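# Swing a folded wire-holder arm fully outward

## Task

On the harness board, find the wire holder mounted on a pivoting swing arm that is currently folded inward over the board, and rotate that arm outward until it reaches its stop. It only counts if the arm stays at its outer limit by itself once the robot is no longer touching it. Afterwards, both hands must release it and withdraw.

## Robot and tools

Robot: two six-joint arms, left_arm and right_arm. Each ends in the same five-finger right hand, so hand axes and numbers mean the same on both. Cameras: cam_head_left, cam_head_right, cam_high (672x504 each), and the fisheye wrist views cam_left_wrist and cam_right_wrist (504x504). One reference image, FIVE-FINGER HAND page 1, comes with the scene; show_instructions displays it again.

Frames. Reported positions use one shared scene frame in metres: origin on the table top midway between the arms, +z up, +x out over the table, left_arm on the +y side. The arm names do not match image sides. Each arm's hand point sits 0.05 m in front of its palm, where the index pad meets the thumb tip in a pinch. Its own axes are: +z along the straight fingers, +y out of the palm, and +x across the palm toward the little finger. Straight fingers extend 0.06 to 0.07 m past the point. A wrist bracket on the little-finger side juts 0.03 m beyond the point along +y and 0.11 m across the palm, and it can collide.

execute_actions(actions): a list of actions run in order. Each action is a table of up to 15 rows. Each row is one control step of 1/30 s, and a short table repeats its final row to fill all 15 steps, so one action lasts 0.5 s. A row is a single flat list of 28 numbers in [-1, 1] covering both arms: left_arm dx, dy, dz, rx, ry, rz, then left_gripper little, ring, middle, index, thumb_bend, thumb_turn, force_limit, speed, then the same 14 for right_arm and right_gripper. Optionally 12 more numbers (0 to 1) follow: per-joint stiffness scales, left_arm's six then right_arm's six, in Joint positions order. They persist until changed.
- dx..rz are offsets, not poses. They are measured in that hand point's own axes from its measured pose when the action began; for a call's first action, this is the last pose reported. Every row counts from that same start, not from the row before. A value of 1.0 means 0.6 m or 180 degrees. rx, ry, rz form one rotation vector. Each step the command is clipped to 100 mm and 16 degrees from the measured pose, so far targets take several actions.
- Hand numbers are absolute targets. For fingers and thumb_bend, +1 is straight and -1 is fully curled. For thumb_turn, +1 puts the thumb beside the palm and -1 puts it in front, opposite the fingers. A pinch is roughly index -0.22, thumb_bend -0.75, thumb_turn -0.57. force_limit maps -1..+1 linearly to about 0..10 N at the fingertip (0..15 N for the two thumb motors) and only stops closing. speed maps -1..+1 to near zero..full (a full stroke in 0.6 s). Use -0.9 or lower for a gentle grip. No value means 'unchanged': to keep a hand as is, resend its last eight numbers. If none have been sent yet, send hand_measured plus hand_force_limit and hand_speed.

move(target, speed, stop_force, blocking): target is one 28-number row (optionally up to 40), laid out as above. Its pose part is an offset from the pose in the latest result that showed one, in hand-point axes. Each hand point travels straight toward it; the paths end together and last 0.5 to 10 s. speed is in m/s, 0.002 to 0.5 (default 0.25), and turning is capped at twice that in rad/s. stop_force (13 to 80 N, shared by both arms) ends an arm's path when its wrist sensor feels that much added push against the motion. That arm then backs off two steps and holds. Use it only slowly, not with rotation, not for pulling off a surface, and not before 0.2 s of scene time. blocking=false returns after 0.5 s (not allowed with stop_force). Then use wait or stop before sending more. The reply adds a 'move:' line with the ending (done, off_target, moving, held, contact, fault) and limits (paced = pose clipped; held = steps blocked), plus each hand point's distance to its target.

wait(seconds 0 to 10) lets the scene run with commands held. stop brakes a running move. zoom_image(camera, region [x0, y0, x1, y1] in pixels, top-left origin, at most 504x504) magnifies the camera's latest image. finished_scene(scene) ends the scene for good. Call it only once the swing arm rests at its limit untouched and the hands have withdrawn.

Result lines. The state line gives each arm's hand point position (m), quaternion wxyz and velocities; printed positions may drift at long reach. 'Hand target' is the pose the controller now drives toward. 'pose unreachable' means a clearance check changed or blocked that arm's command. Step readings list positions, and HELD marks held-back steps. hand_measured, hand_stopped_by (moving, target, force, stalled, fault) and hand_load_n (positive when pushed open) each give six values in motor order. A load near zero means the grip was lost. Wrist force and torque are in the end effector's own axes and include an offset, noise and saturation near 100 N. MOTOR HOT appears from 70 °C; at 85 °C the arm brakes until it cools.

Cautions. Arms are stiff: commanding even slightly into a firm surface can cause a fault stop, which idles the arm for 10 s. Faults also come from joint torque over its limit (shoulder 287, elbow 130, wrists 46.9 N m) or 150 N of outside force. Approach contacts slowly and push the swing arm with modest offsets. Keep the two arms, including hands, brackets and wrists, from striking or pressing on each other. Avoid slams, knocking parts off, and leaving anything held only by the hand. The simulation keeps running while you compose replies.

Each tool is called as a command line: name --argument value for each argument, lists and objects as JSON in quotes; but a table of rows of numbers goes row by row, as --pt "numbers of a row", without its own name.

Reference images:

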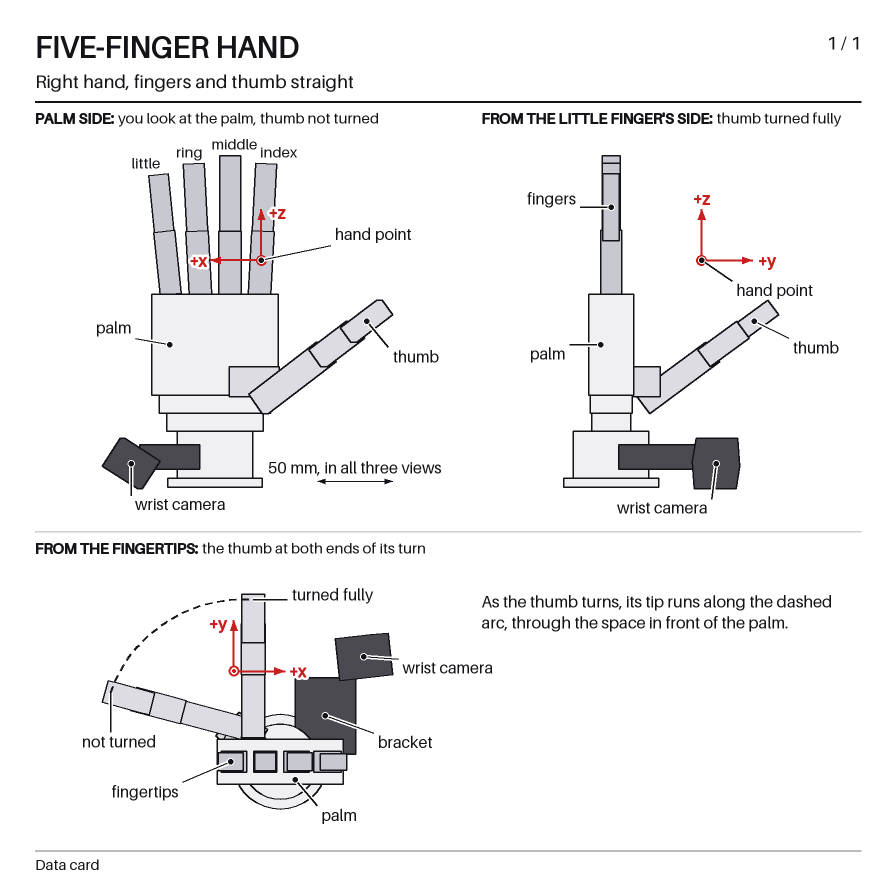

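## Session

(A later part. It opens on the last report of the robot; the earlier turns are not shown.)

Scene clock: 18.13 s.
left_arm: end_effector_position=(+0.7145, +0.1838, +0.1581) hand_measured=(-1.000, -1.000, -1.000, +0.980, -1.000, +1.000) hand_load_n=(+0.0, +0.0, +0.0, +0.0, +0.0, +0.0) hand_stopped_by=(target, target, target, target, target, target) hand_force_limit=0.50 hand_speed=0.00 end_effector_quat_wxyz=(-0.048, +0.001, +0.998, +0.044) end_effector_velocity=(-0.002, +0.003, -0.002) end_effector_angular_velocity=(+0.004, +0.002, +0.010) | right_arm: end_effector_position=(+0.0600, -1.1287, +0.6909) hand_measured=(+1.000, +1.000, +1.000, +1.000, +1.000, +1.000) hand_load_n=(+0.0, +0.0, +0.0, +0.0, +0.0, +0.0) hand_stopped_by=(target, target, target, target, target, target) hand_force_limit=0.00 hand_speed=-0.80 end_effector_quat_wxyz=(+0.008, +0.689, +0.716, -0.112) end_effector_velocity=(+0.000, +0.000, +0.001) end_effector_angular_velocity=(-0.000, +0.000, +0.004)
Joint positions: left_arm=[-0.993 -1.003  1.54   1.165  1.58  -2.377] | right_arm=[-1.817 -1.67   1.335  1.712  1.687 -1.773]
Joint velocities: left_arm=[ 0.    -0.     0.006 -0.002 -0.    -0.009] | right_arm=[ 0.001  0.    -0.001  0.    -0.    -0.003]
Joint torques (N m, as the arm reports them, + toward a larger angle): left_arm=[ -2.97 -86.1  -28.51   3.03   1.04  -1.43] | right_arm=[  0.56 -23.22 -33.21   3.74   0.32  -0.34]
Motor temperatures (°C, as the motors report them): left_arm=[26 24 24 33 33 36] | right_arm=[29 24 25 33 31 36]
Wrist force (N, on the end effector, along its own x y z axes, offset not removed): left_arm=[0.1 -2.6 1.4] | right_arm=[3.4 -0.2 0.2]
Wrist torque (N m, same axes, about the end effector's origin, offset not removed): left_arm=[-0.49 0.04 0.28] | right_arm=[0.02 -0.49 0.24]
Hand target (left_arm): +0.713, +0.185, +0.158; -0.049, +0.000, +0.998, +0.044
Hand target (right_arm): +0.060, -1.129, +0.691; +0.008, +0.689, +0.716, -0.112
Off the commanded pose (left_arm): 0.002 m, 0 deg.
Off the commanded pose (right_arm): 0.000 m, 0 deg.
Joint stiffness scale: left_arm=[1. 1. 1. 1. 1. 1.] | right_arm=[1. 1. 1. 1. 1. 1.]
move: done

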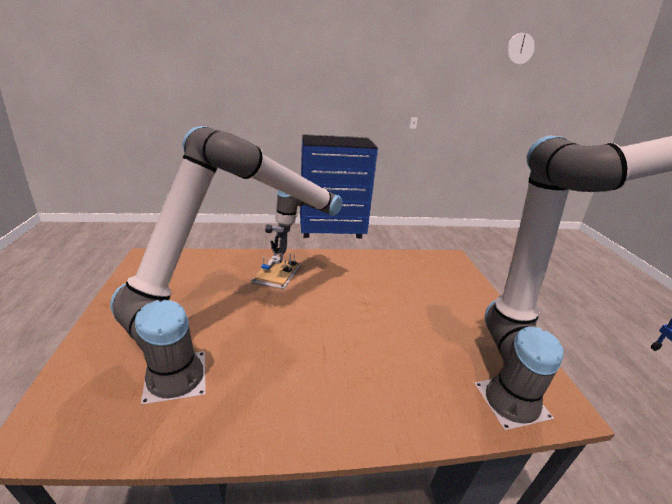

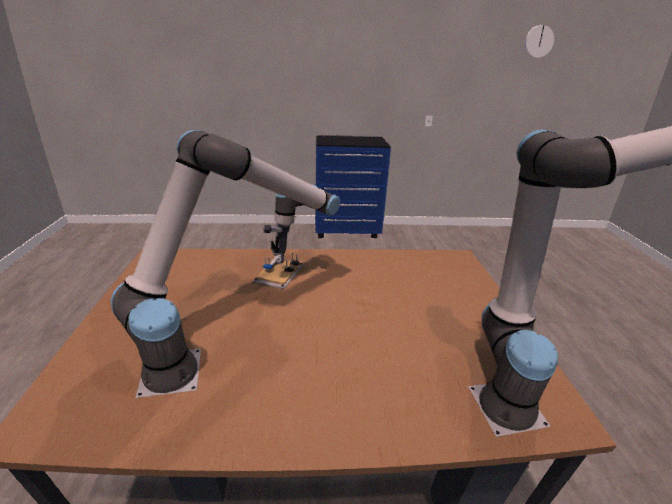

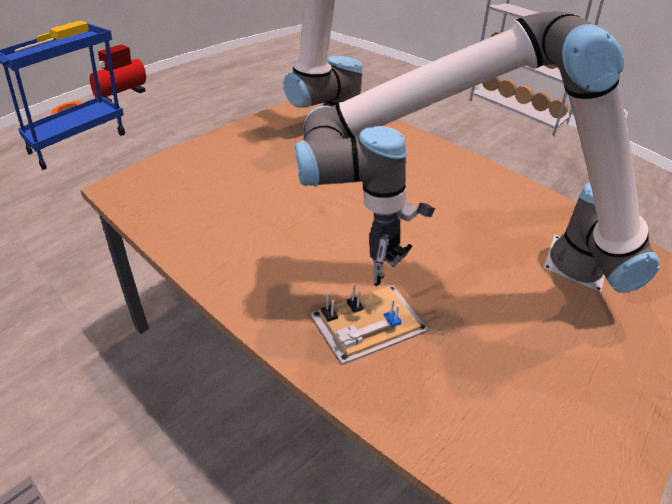

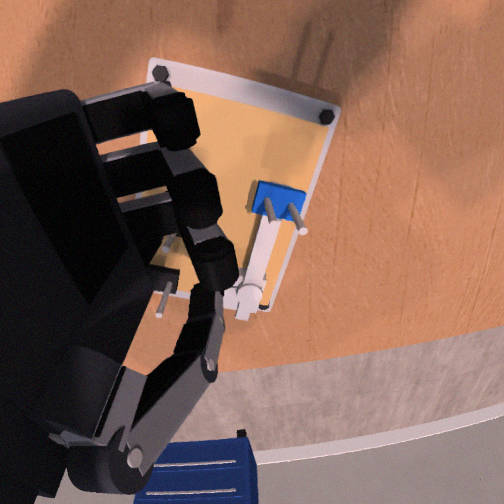

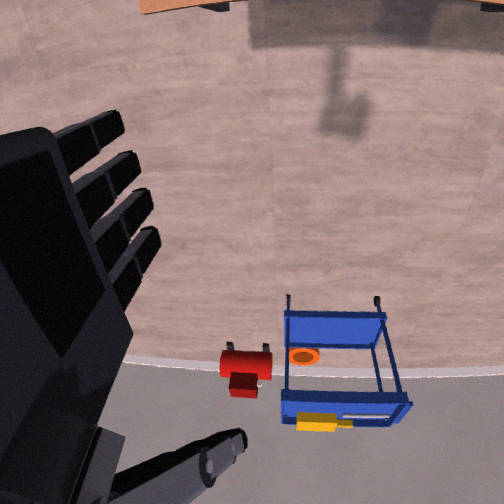

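move --target '[0.03,0.03,0.06,0,0,0,-1,-1,-1,0.98,-1,1,0.5,0,0,0,0,0,0,0,1,1,1,1,1,1,0,-0.8]' --speed 0.05

zoom_image --camera "cam_high" --region '[290,200,530,380]'

zoom_image --camera "cam_head_left" --region '[200,200,340,305]'

Scene clock: 20.17 s.
left_arm: end_effector_position=(+0.6949, +0.2043, +0.1256) hand_measured=(-1.000, -1.000, -1.000, +0.980, -1.000, +1.000) hand_load_n=(+0.0, +0.0, +0.0, +0.0, +0.0, +0.0) hand_stopped_by=(target, target, target, target, target, target) hand_force_limit=0.50 hand_speed=0.00 end_effector_quat_wxyz=(-0.049, +0.001, +0.998, +0.044) end_effector_velocity=(+0.001, -0.002, +0.000) end_effector_angular_velocity=(-0.007, -0.007, -0.004) | right_arm: end_effector_position=(+0.0600, -1.1287, +0.6909) hand_measured=(+1.000, +1.000, +1.000, +1.000, +1.000, +1.000) hand_load_n=(+0.0, +0.0, +0.0, +0.0, +0.0, +0.0) hand_stopped_by=(target, target, target, target, target, target) hand_force_limit=0.00 hand_speed=-0.80 end_effector_quat_wxyz=(+0.008, +0.689, +0.716, -0.112) end_effector_velocity=(+0.000, +0.000, +0.000) end_effector_angular_velocity=(-0.000, +0.000, +0.001)
Joint positions: left_arm=[-0.993 -1.013  1.625  1.09   1.58  -2.377] | right_arm=[-1.817 -1.67   1.335  1.712  1.687 -1.773]
Joint velocities: left_arm=[-0.001 -0.003  0.    -0.007 -0.001  0.003] | right_arm=[ 0.001  0.    -0.    -0.    -0.    -0.001]
Joint torques (N m, as the arm reports them, + toward a larger angle): left_arm=[ -1.52 -85.49 -28.89   4.35  -0.22  -0.54] | right_arm=[ -0.28 -22.93 -32.97   3.9    0.48  -0.15]
Motor temperatures (°C, as the motors report them): left_arm=[26 24 24 33 33 36] | right_arm=[29 24 25 33 31 36]
Wrist force (N, on the end effector, along its own x y z axes, offset not removed): left_arm=[5.3 1.3 0.3] | right_arm=[3.1 0.8 -1.2]
Wrist torque (N m, same axes, about the end effector's origin, offset not removed): left_arm=[0.21 -0.58 0.50] | right_arm=[0.23 -0.40 0.25]
Hand target (left_arm): +0.693, +0.205, +0.126; -0.048, +0.001, +0.998, +0.044
Hand target (right_arm): +0.060, -1.129, +0.691; +0.008, +0.689, +0.716, -0.112
Off the commanded pose (left_arm): 0.002 m, 0 deg.
Off the commanded pose (right_arm): 0.000 m, 0 deg.
Joint stiffness scale: left_arm=[1. 1. 1. 1. 1. 1.] | right_arm=[1. 1. 1. 1. 1. 1.]
move: done

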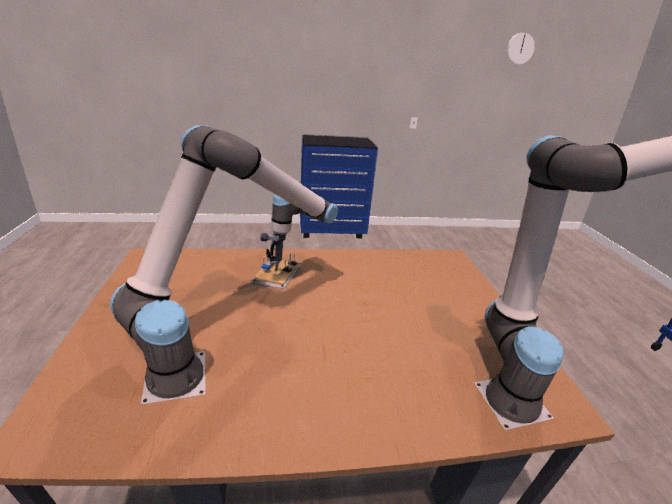

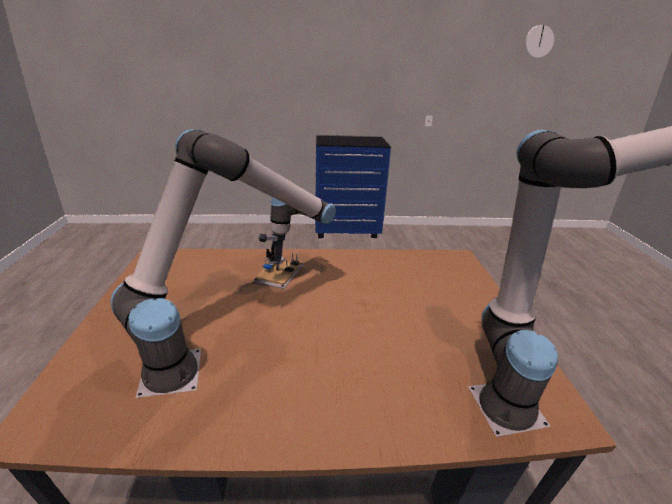

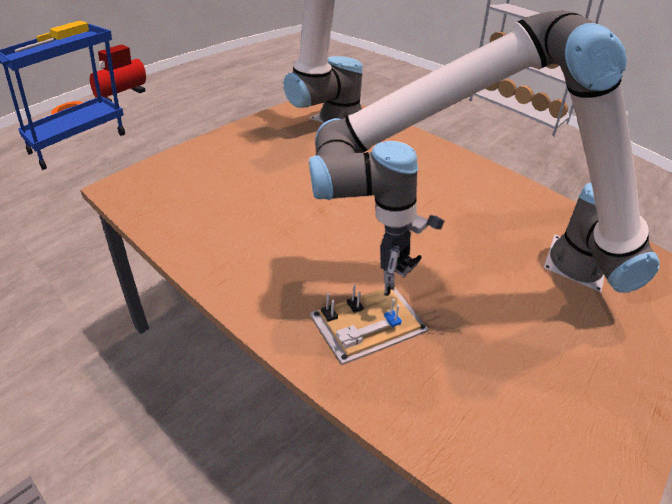

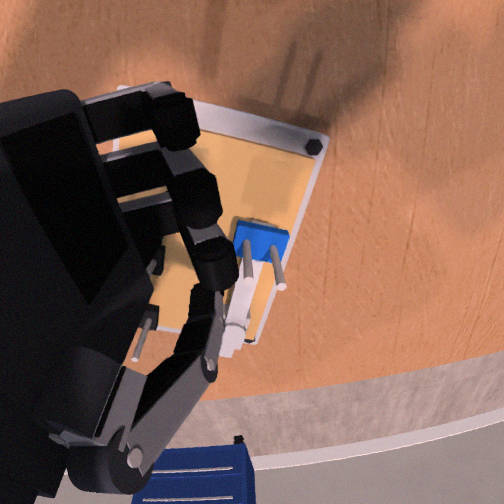

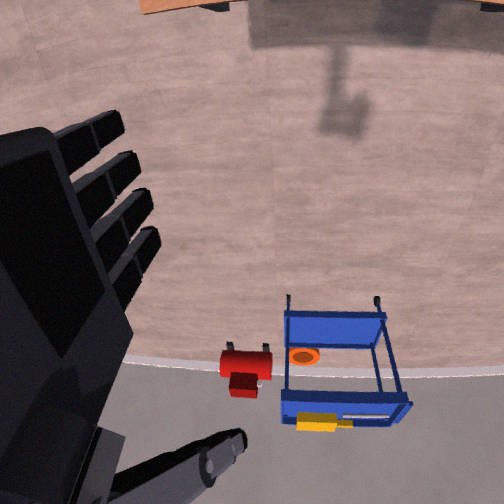

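Region (290, 200, 530, 380) of cam_high's 672x504 image, scaled by 2.100, with more detail than that image has; it fills the top 378 rows of this view, and the rest is white.

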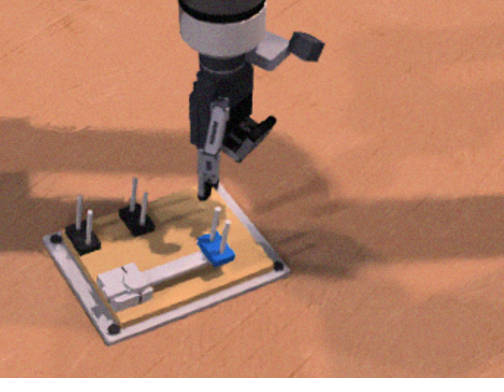

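Region (200, 200, 340, 305) of cam_head_left's 672x504 image, scaled by 3.600, with more detail than that image has; it fills the top 378 rows of this view, and the rest is white.

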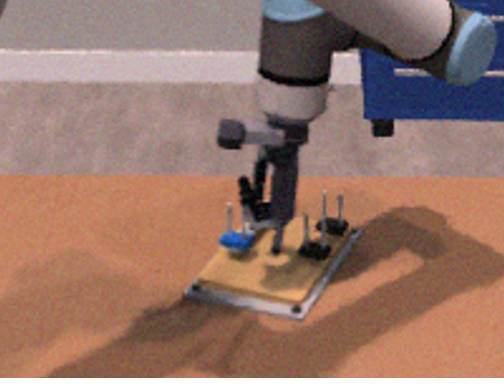

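move --target '[-0.03,0.13,0.01,0,0,0,-1,-1,-1,0.98,-1,1,0.5,0,0,0,0,0,0,0,1,1,1,1,1,1,0,-0.8]' --speed 0.04 --stop_force 25

zoom_image --camera "cam_high" --region '[290,200,530,380]'

Scene clock: 23.13 s.
left_arm: end_effector_position=(+0.7134, +0.2802, +0.1246) hand_measured=(-1.000, -1.000, -1.000, +0.980, -1.000, +1.000) hand_load_n=(+0.0, +0.0, +0.0, +0.0, +0.0, +0.0) hand_stopped_by=(target, target, target, target, target, target) hand_force_limit=0.50 hand_speed=0.00 end_effector_quat_wxyz=(-0.049, +0.001, +0.998, +0.043) end_effector_velocity=(+0.001, -0.000, -0.001) end_effector_angular_velocity=(+0.000, -0.000, -0.004) | right_arm: end_effector_position=(+0.0600, -1.1287, +0.6909) hand_measured=(+1.000, +1.000, +1.000, +1.000, +1.000, +1.000) hand_load_n=(+0.0, +0.0, +0.0, +0.0, +0.0, +0.0) hand_stopped_by=(target, target, target, target, target, target) hand_force_limit=0.00 hand_speed=-0.80 end_effector_quat_wxyz=(+0.008, +0.689, +0.716, -0.112) end_effector_velocity=(+0.000, +0.000, -0.000) end_effector_angular_velocity=(+0.001, -0.001, +0.000)
Joint positions: left_arm=[-0.89  -1.04   1.672  1.069  1.568 -2.276] | right_arm=[-1.817 -1.67   1.335  1.712  1.687 -1.773]
Joint velocities: left_arm=[-0.     0.001 -0.    -0.001 -0.001  0.004] | right_arm=[-0.  0.  0.  0. -0. -0.]
Joint torques (N m, as the arm reports them, + toward a larger angle): left_arm=[  1.01 -80.68 -29.23   3.73  -0.38  -0.56] | right_arm=[ -0.62 -25.12 -33.45   3.4    0.62  -0.19]
Motor temperatures (°C, as the motors report them): left_arm=[26 24 24 33 33 36] | right_arm=[29 24 25 33 31 36]
Wrist force (N, on the end effector, along its own x y z axes, offset not removed): left_arm=[1.2 -2.5 2.4] | right_arm=[4.4 -0.2 -2.1]
Wrist torque (N m, same axes, about the end effector's origin, offset not removed): left_arm=[-0.54 -0.18 0.16] | right_arm=[0.05 -0.52 0.20]
Hand target (left_arm): +0.713, +0.283, +0.125; -0.049, +0.001, +0.998, +0.044
Hand target (right_arm): +0.060, -1.129, +0.691; +0.008, +0.689, +0.716, -0.112
Off the commanded pose (left_arm): 0.003 m, 0 deg.
Off the commanded pose (right_arm): 0.000 m, 0 deg.
Joint stiffness scale: left_arm=[1. 1. 1. 1. 1. 1.] | right_arm=[1. 1. 1. 1. 1. 1.]
move: done

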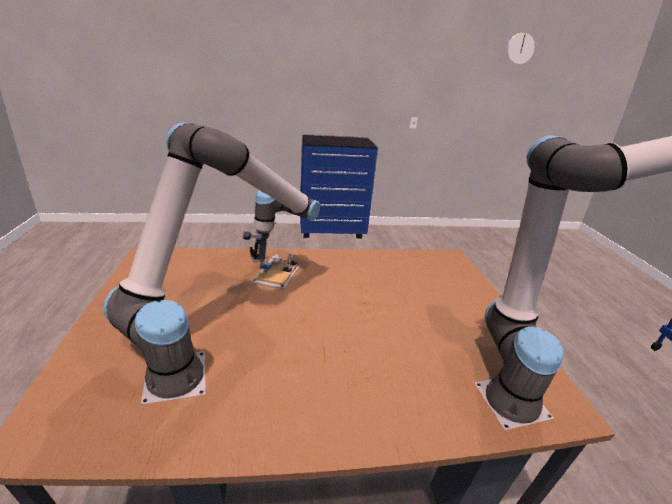

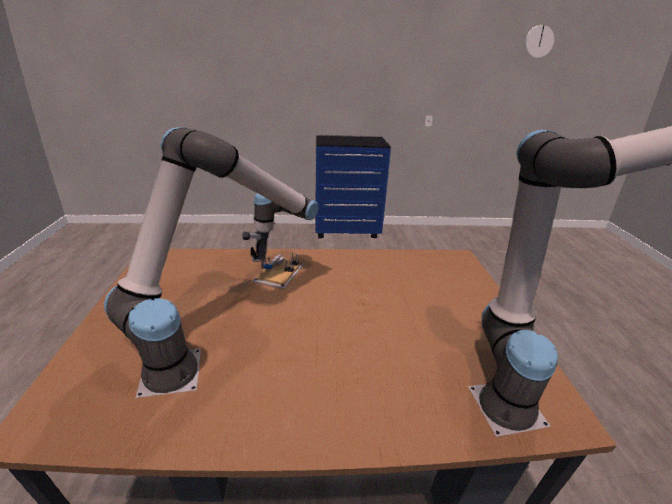

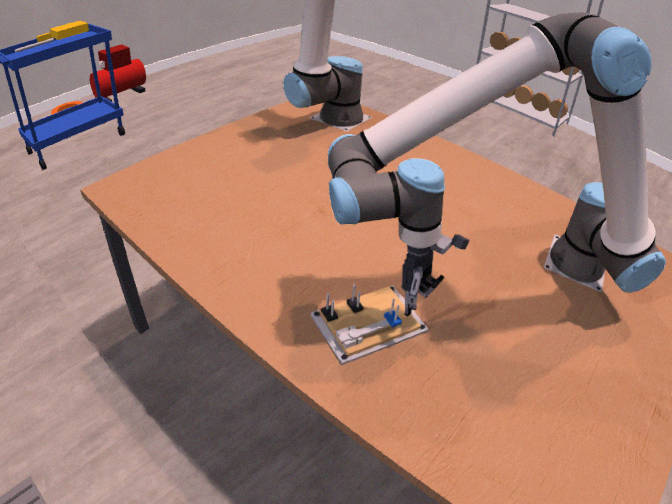

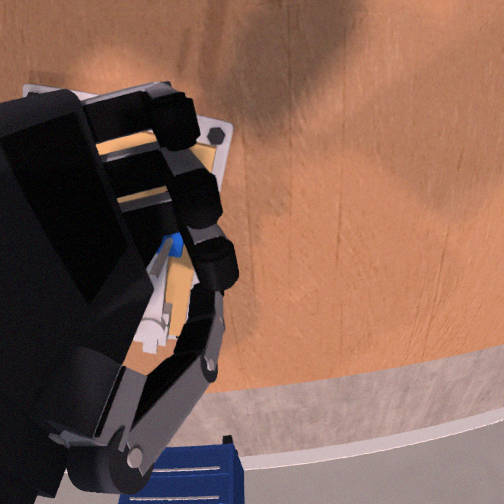

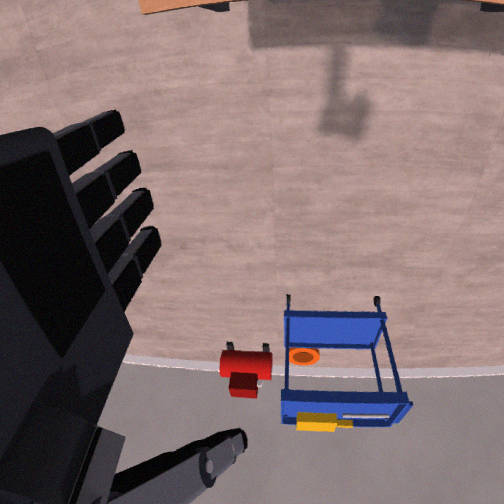

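Region (290, 200, 530, 380) of cam_high's 672x504 image, scaled by 2.100, with more detail than that image has; it fills the top 378 rows of this view, and the rest is white.

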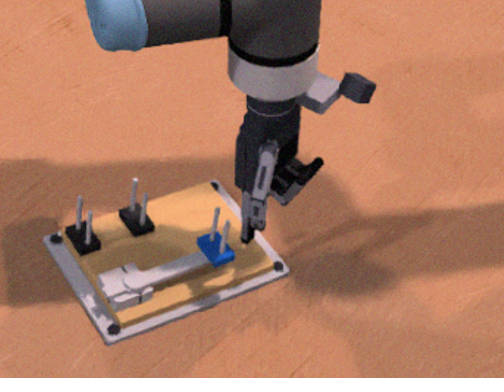

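move --target '[0.01,-0.14,0,0,0,0,-1,-1,-1,0.98,-1,1,0.5,0,0,0,0,0,0,0,1,1,1,1,1,1,0,-0.8]' --speed 0.1

move --target '[-0.07,0,0,0,0,0,-1,-1,-1,0.98,-1,1,0.5,0,0,0,0,0,0,0,1,1,1,1,1,1,0,-0.8]' --speed 0.04 --stop_force 15

zoom_image --camera "cam_high" --region '[290,200,530,380]'

zoom_image --camera "cam_head_left" --region '[200,200,340,305]'

Scene clock: 25.07 s.
left_arm: end_effector_position=(+0.7060, +0.1984, +0.1176) hand_measured=(-1.000, -1.000, -1.000, +0.980, -1.000, +1.000) hand_load_n=(+0.0, +0.0, +0.0, +0.0, +0.0, +0.0) hand_stopped_by=(target, target, target, target, target, target) hand_force_limit=0.50 hand_speed=0.00 end_effector_quat_wxyz=(-0.049, +0.001, +0.998, +0.045) end_effector_velocity=(+0.001, -0.001, +0.002) end_effector_angular_velocity=(-0.001, -0.002, +0.007) | right_arm: end_effector_position=(+0.0600, -1.1287, +0.6909) hand_measured=(+1.000, +1.000, +1.000, +1.000, +1.000, +1.000) hand_load_n=(+0.0, +0.0, +0.0, +0.0, +0.0, +0.0) hand_stopped_by=(target, target, target, target, target, target) hand_force_limit=0.00 hand_speed=-0.80 end_effector_quat_wxyz=(+0.008, +0.689, +0.716, -0.112) end_effector_velocity=(+0.000, +0.000, +0.000) end_effector_angular_velocity=(-0.001, +0.000, +0.002)
Joint positions: left_arm=[-0.987 -0.988  1.599  1.092  1.579 -2.371] | right_arm=[-1.817 -1.67   1.335  1.712  1.687 -1.773]
Joint velocities: left_arm=[ 0.    -0.001 -0.005  0.003 -0.    -0.006] | right_arm=[ 0.001 -0.    -0.    -0.     0.    -0.001]
Joint torques (N m, as the arm reports them, + toward a larger angle): left_arm=[ -1.19 -80.43 -36.28   3.86   0.29  -0.86] | right_arm=[  0.87 -24.14 -33.22   3.46   0.55  -0.24]
Motor temperatures (°C, as the motors report them): left_arm=[26 24 24 33 33 36] | right_arm=[29 24 25 33 31 36]
Wrist force (N, on the end effector, along its own x y z axes, offset not removed): left_arm=[1.5 -4.9 1.2] | right_arm=[2.1 0.8 -0.3]
Wrist torque (N m, same axes, about the end effector's origin, offset not removed): left_arm=[-0.82 -0.10 0.10] | right_arm=[0.14 -0.35 0.06]
Hand target (left_arm): +0.707, +0.197, +0.118; -0.048, +0.001, +0.998, +0.044
Hand target (right_arm): +0.060, -1.129, +0.691; +0.008, +0.689, +0.716, -0.112
Off the commanded pose (left_arm): 0.002 m, 0 deg.
Off the commanded pose (right_arm): 0.000 m, 0 deg.
Joint stiffness scale: left_arm=[1. 1. 1. 1. 1. 1.] | right_arm=[1. 1. 1. 1. 1. 1.]
move: done

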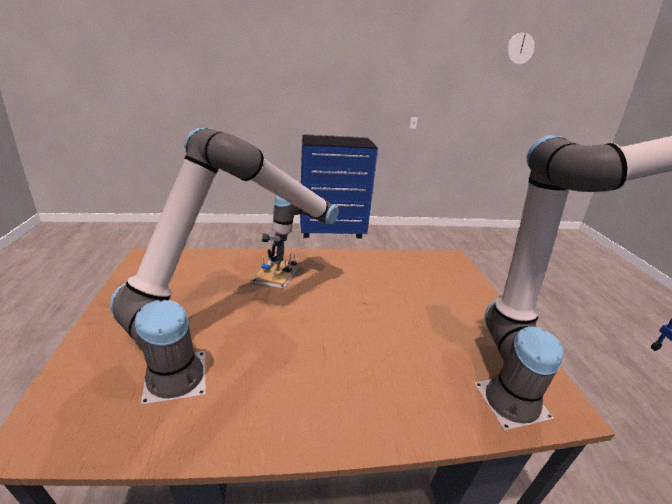

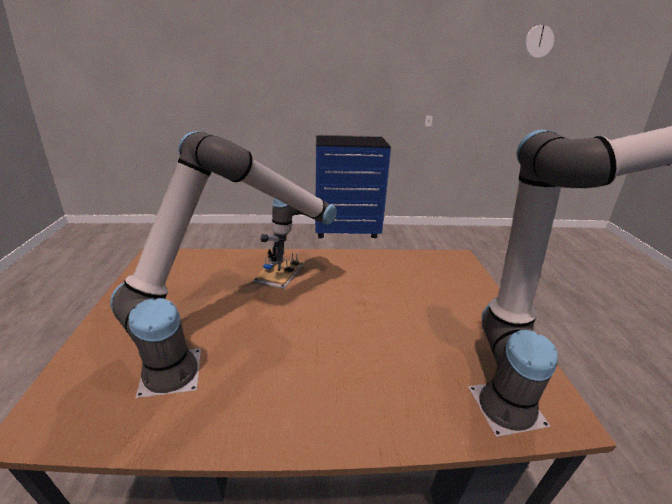

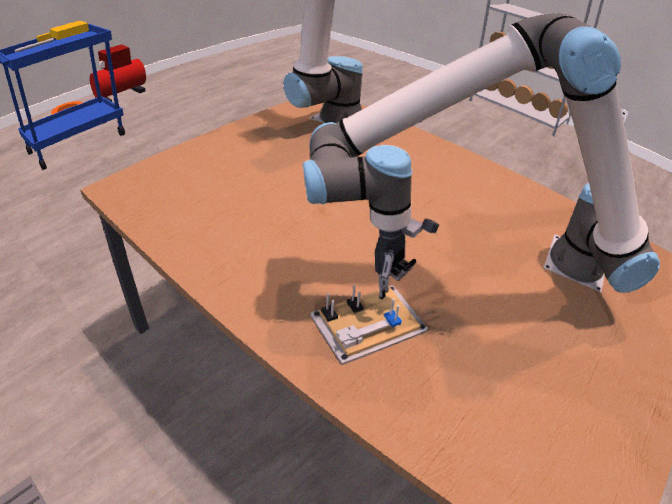

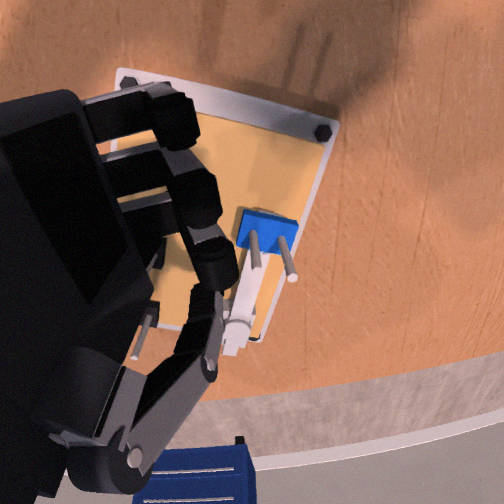

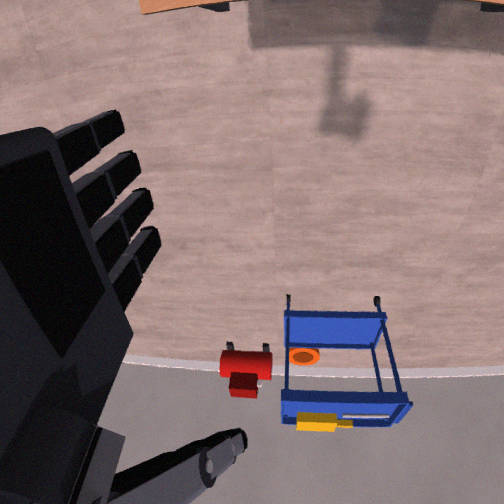

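Scene clock: 26.50 s.
left_arm: end_effector_position=(+0.7454, +0.1984, +0.1131) hand_measured=(-1.000, -1.000, -1.000, +0.980, -1.000, +1.000) hand_load_n=(+0.0, +0.0, +0.0, +0.0, +0.0, +0.0) hand_stopped_by=(target, target, target, target, target, target) hand_force_limit=0.50 hand_speed=0.00 end_effector_quat_wxyz=(-0.050, +0.001, +0.998, +0.045) end_effector_velocity=(+0.002, -0.002, +0.003) end_effector_angular_velocity=(-0.001, -0.002, -0.004) | right_arm: end_effector_position=(+0.0600, -1.1287, +0.6909) hand_measured=(+1.000, +1.000, +1.000, +1.000, +1.000, +1.000) hand_load_n=(+0.0, +0.0, +0.0, +0.0, +0.0, +0.0) hand_stopped_by=(target, target, target, target, target, target) hand_force_limit=0.00 hand_speed=-0.80 end_effector_quat_wxyz=(+0.008, +0.689, +0.716, -0.112) end_effector_velocity=(-0.000, +0.000, +0.000) end_effector_angular_velocity=(-0.000, +0.001, +0.001)
Joint positions: left_arm=[-0.947 -0.936  1.519  1.122  1.575 -2.331] | right_arm=[-1.817 -1.67   1.335  1.712  1.687 -1.773]
Joint velocities: left_arm=[-0.     0.    -0.007  0.005 -0.     0.004] | right_arm=[-0.    -0.    -0.    -0.     0.    -0.001]
Joint torques (N m, as the arm reports them, + toward a larger angle): left_arm=[  0.61 -86.44 -36.05   3.8   -0.43   0.74] | right_arm=[ -1.06 -25.81 -33.35   3.53   0.31  -0.24]
Motor temperatures (°C, as the motors report them): left_arm=[26 24 24 33 33 36] | right_arm=[29 24 25 33 31 36]
Wrist force (N, on the end effector, along its own x y z axes, offset not removed): left_arm=[5.7 1.7 0.8] | right_arm=[3.0 -0.4 -0.2]
Wrist torque (N m, same axes, about the end effector's origin, offset not removed): left_arm=[0.26 -0.74 0.52] | right_arm=[-0.06 -0.50 0.11]
Hand target (left_arm): +0.748, +0.198, +0.114; -0.049, +0.001, +0.998, +0.044
Hand target (right_arm): +0.060, -1.129, +0.691; +0.008, +0.689, +0.716, -0.112
Off the commanded pose (left_arm): 0.002 m, 0 deg.
Off the commanded pose (right_arm): 0.000 m, 0 deg.
Joint stiffness scale: left_arm=[1. 1. 1. 1. 1. 1.] | right_arm=[1. 1. 1. 1. 1. 1.]
move: done

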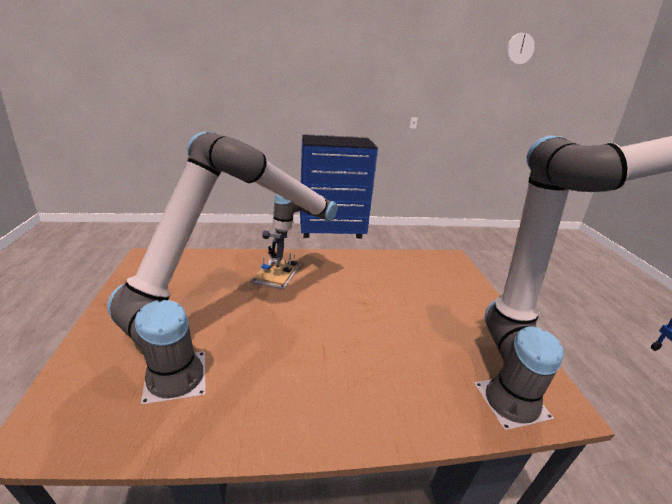

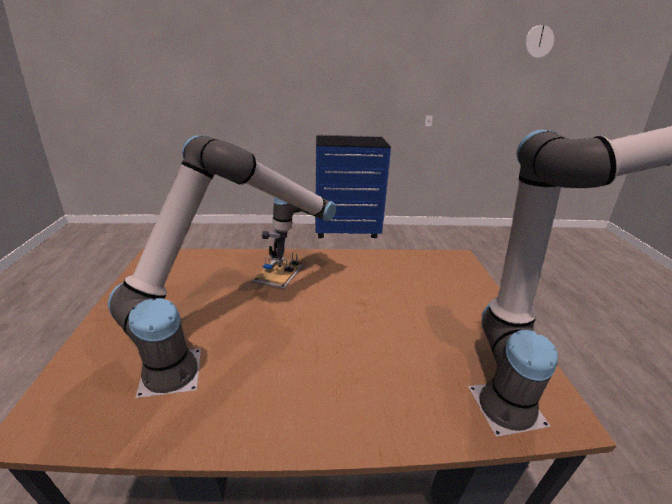

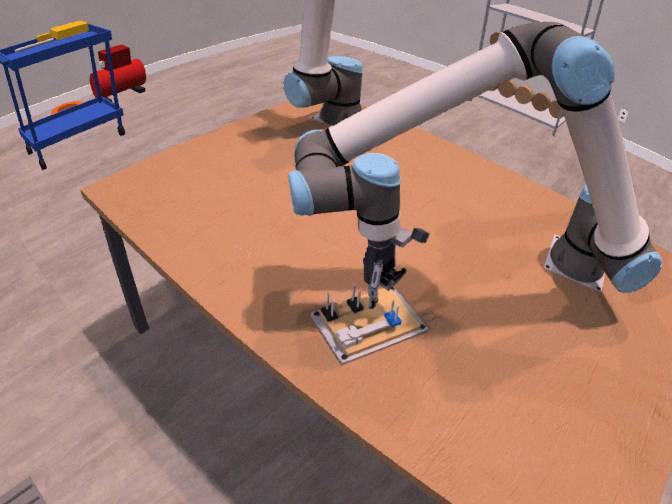

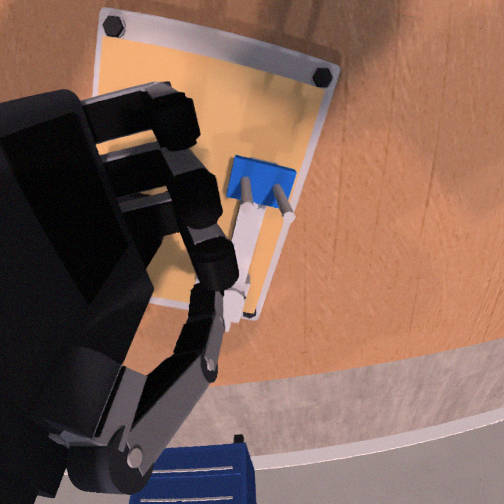

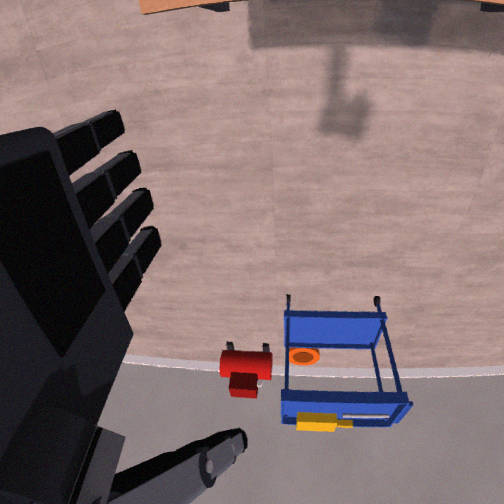

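Region (290, 200, 530, 380) of cam_high's 672x504 image, scaled by 2.100, with more detail than that image has; it fills the top 378 rows of this view, and the rest is white.

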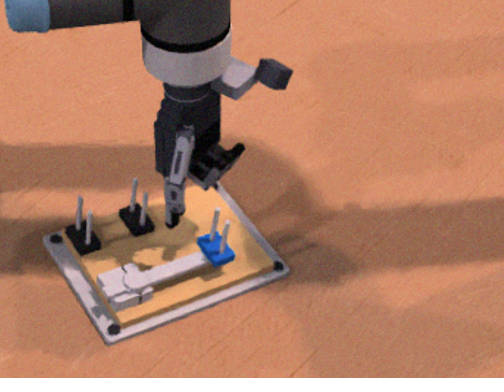

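Region (200, 200, 340, 305) of cam_head_left's 672x504 image, scaled by 3.600, with more detail than that image has; it fills the top 378 rows of this view, and the rest is white.

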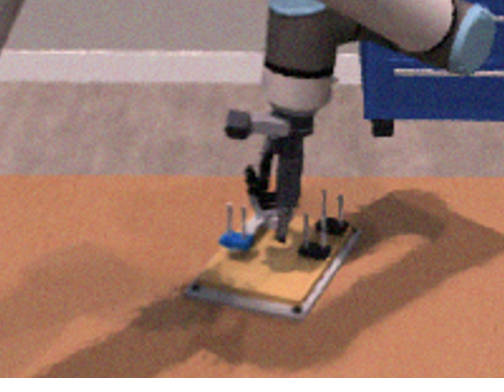

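move --target '[0.015,0,0.025,0,0,0,-1,-1,-1,0.98,-1,1,0.5,0,0,0,0,0,0,0,1,1,1,1,1,1,0,-0.8]' --speed 0.03 --stop_force 13

move --target '[0,0.14,0,0,0,0,-1,-1,-1,0.98,-1,1,0.5,0,0,0,0,0,0,0,1,1,1,1,1,1,0,-0.8]' --speed 0.04 --stop_force 25

zoom_image --camera "cam_high" --region '[290,200,530,380]'

Scene clock: 28.00 s.
left_arm: end_effector_position=(+0.7372, +0.2000, +0.1001) hand_measured=(-1.000, -1.000, -1.000, +0.980, -1.000, +1.000) hand_load_n=(+0.0, +0.0, +0.0, +0.0, +0.0, +0.0) hand_stopped_by=(target, target, target, target, target, target) hand_force_limit=0.50 hand_speed=0.00 end_effector_quat_wxyz=(-0.049, +0.001, +0.998, +0.044) end_effector_velocity=(+0.001, -0.001, -0.001) end_effector_angular_velocity=(-0.003, -0.004, +0.003) | right_arm: end_effector_position=(+0.0600, -1.1287, +0.6909) hand_measured=(+1.000, +1.000, +1.000, +1.000, +1.000, +1.000) hand_load_n=(+0.0, +0.0, +0.0, +0.0, +0.0, +0.0) hand_stopped_by=(target, target, target, target, target, target) hand_force_limit=0.00 hand_speed=-0.80 end_effector_quat_wxyz=(+0.008, +0.689, +0.716, -0.112) end_effector_velocity=(-0.000, -0.000, -0.000) end_effector_angular_velocity=(-0.000, +0.000, +0.000)
Joint positions: left_arm=[-0.954 -0.936  1.546  1.093  1.575 -2.338] | right_arm=[-1.817 -1.67   1.335  1.712  1.687 -1.773]
Joint velocities: left_arm=[-0.     0.     0.    -0.005 -0.    -0.004] | right_arm=[-0.     0.     0.    -0.001 -0.    -0.001]
Joint torques (N m, as the arm reports them, + toward a larger angle): left_arm=[ -3.82 -89.03 -29.23   3.25   1.07  -1.11] | right_arm=[  1.1  -24.23 -33.4    3.76   0.28  -0.05]
Motor temperatures (°C, as the motors report them): left_arm=[26 24 24 33 33 36] | right_arm=[29 24 25 33 31 36]
Wrist force (N, on the end effector, along its own x y z axes, offset not removed): left_arm=[1.7 -1.4 -1.7] | right_arm=[1.5 0.1 -1.1]
Wrist torque (N m, same axes, about the end effector's origin, offset not removed): left_arm=[-0.18 -0.01 0.36] | right_arm=[0.06 -0.23 0.15]
Hand target (left_arm): +0.735, +0.200, +0.099; -0.050, +0.001, +0.998, +0.045
Hand target (right_arm): +0.060, -1.129, +0.691; +0.008, +0.689, +0.716, -0.112
Off the commanded pose (left_arm): 0.002 m, 0 deg.
Off the commanded pose (right_arm): 0.000 m, 0 deg.
Joint stiffness scale: left_arm=[1. 1. 1. 1. 1. 1.] | right_arm=[1. 1. 1. 1. 1. 1.]
move: done

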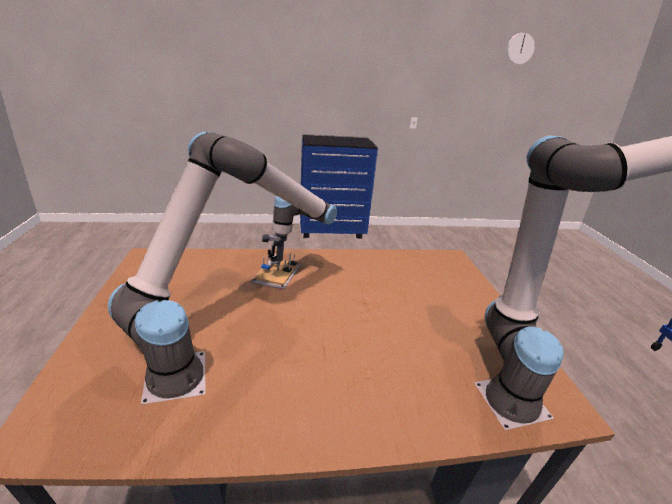

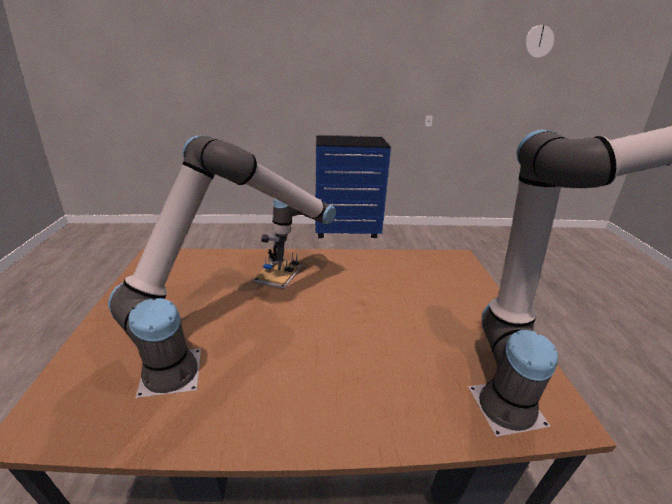

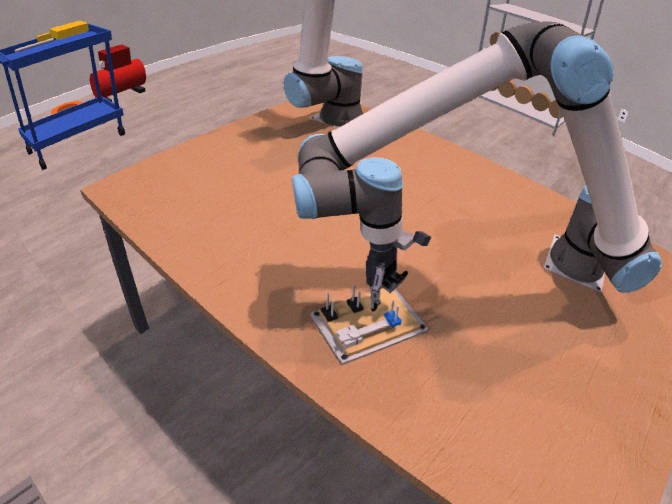

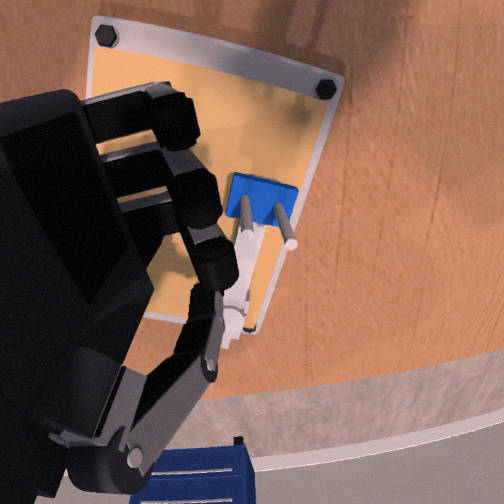

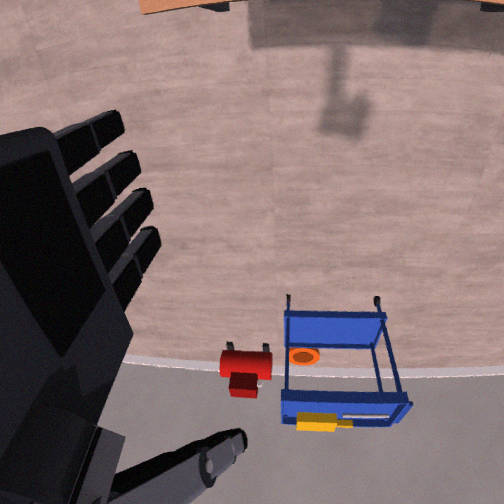

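Scene clock: 30.53 s.
left_arm: end_effector_position=(+0.7395, +0.2789, +0.1091) hand_measured=(-1.000, -1.000, -1.000, +0.980, -0.998, +1.000) hand_load_n=(+0.0, +0.0, +0.0, +1.5, +1.0, +0.0) hand_stopped_by=(target, target, target, target, target, target) hand_force_limit=0.50 hand_speed=0.00 end_effector_quat_wxyz=(-0.047, +0.002, +0.998, +0.042) end_effector_velocity=(+0.000, +0.000, -0.000) end_effector_angular_velocity=(+0.001, -0.000, -0.003) | right_arm: end_effector_position=(+0.0600, -1.1287, +0.6909) hand_measured=(+1.000, +1.000, +1.000, +1.000, +1.000, +1.000) hand_load_n=(+0.0, +0.0, +0.0, +0.0, +0.0, +0.0) hand_stopped_by=(target, target, target, target, target, target) hand_force_limit=0.00 hand_speed=-0.80 end_effector_quat_wxyz=(+0.008, +0.689, +0.716, -0.112) end_effector_velocity=(-0.000, -0.000, -0.000) end_effector_angular_velocity=(+0.000, +0.000, -0.002)
Joint positions: left_arm=[-0.866 -0.995  1.626  1.065  1.565 -2.249] | right_arm=[-1.817 -1.67   1.335  1.712  1.687 -1.773]
Joint velocities: left_arm=[ 0.    -0.     0.001 -0.    -0.001  0.003] | right_arm=[ 0.     0.     0.    -0.     0.     0.002]
Joint torques (N m, as the arm reports them, + toward a larger angle): left_arm=[ -0.2  -78.81 -23.58   3.46  -1.14  -0.22] | right_arm=[ -0.91 -25.41 -33.34   3.52   0.18  -0.13]
Motor temperatures (°C, as the motors report them): left_arm=[26 24 24 33 33 36] | right_arm=[29 24 25 33 31 36]
Wrist force (N, on the end effector, along its own x y z axes, offset not removed): left_arm=[3.2 -5.7 -2.5] | right_arm=[4.3 -0.5 -1.0]
Wrist torque (N m, same axes, about the end effector's origin, offset not removed): left_arm=[-0.27 -0.44 0.31] | right_arm=[0.00 -0.61 0.30]
Hand target (left_arm): +0.738, +0.284, +0.107; -0.049, +0.001, +0.998, +0.044
Hand target (right_arm): +0.060, -1.129, +0.691; +0.008, +0.689, +0.716, -0.112
Off the commanded pose (left_arm): 0.005 m, 0 deg.
Off the commanded pose (right_arm): 0.000 m, 0 deg.
Joint stiffness scale: left_arm=[1. 1. 1. 1. 1. 1.] | right_arm=[1. 1. 1. 1. 1. 1.]
move: off_target (left_arm)

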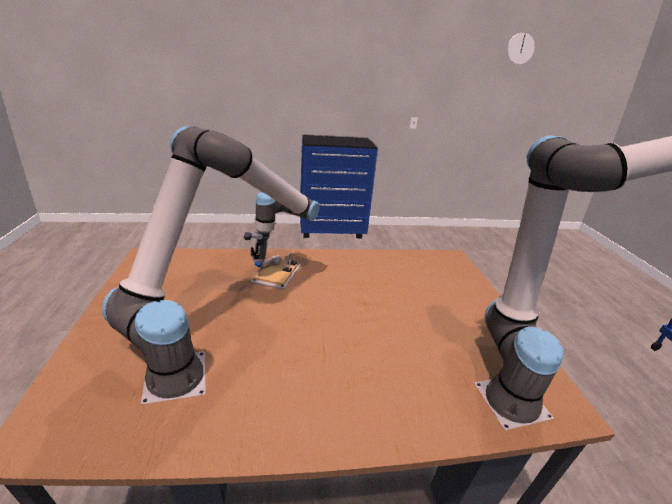

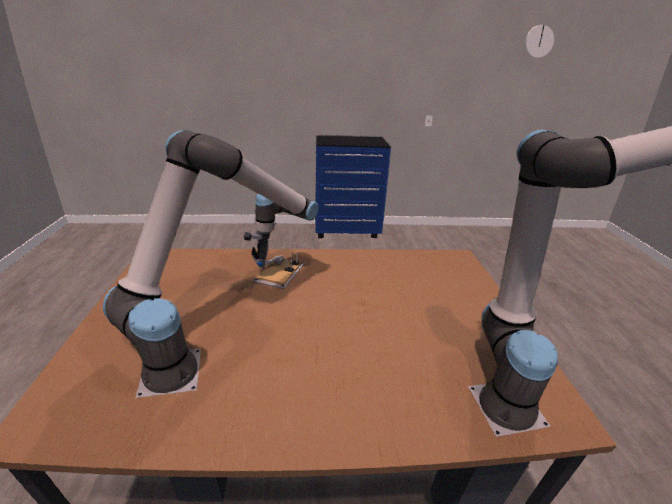

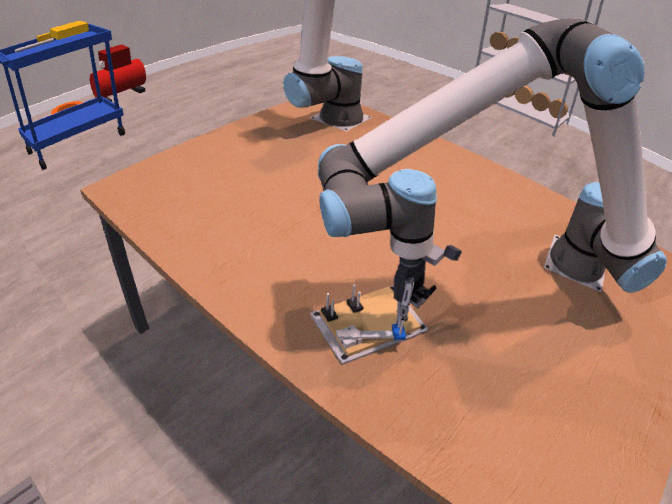

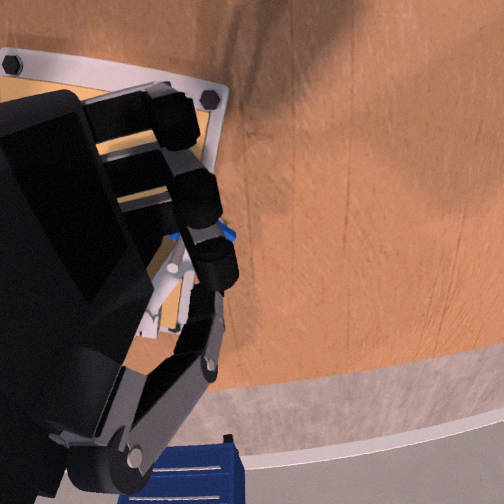

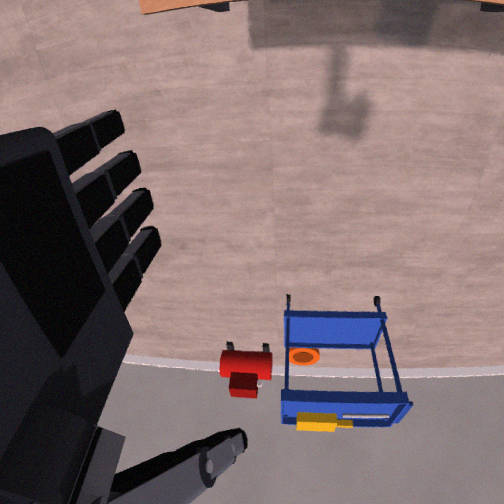

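Region (290, 200, 530, 380) of cam_high's 672x504 image, scaled by 2.100, with more detail than that image has; it fills the top 378 rows of this view, and the rest is white.

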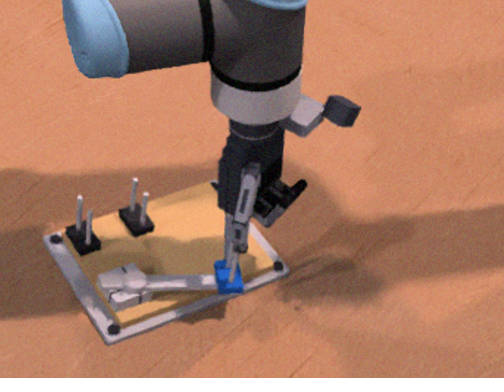

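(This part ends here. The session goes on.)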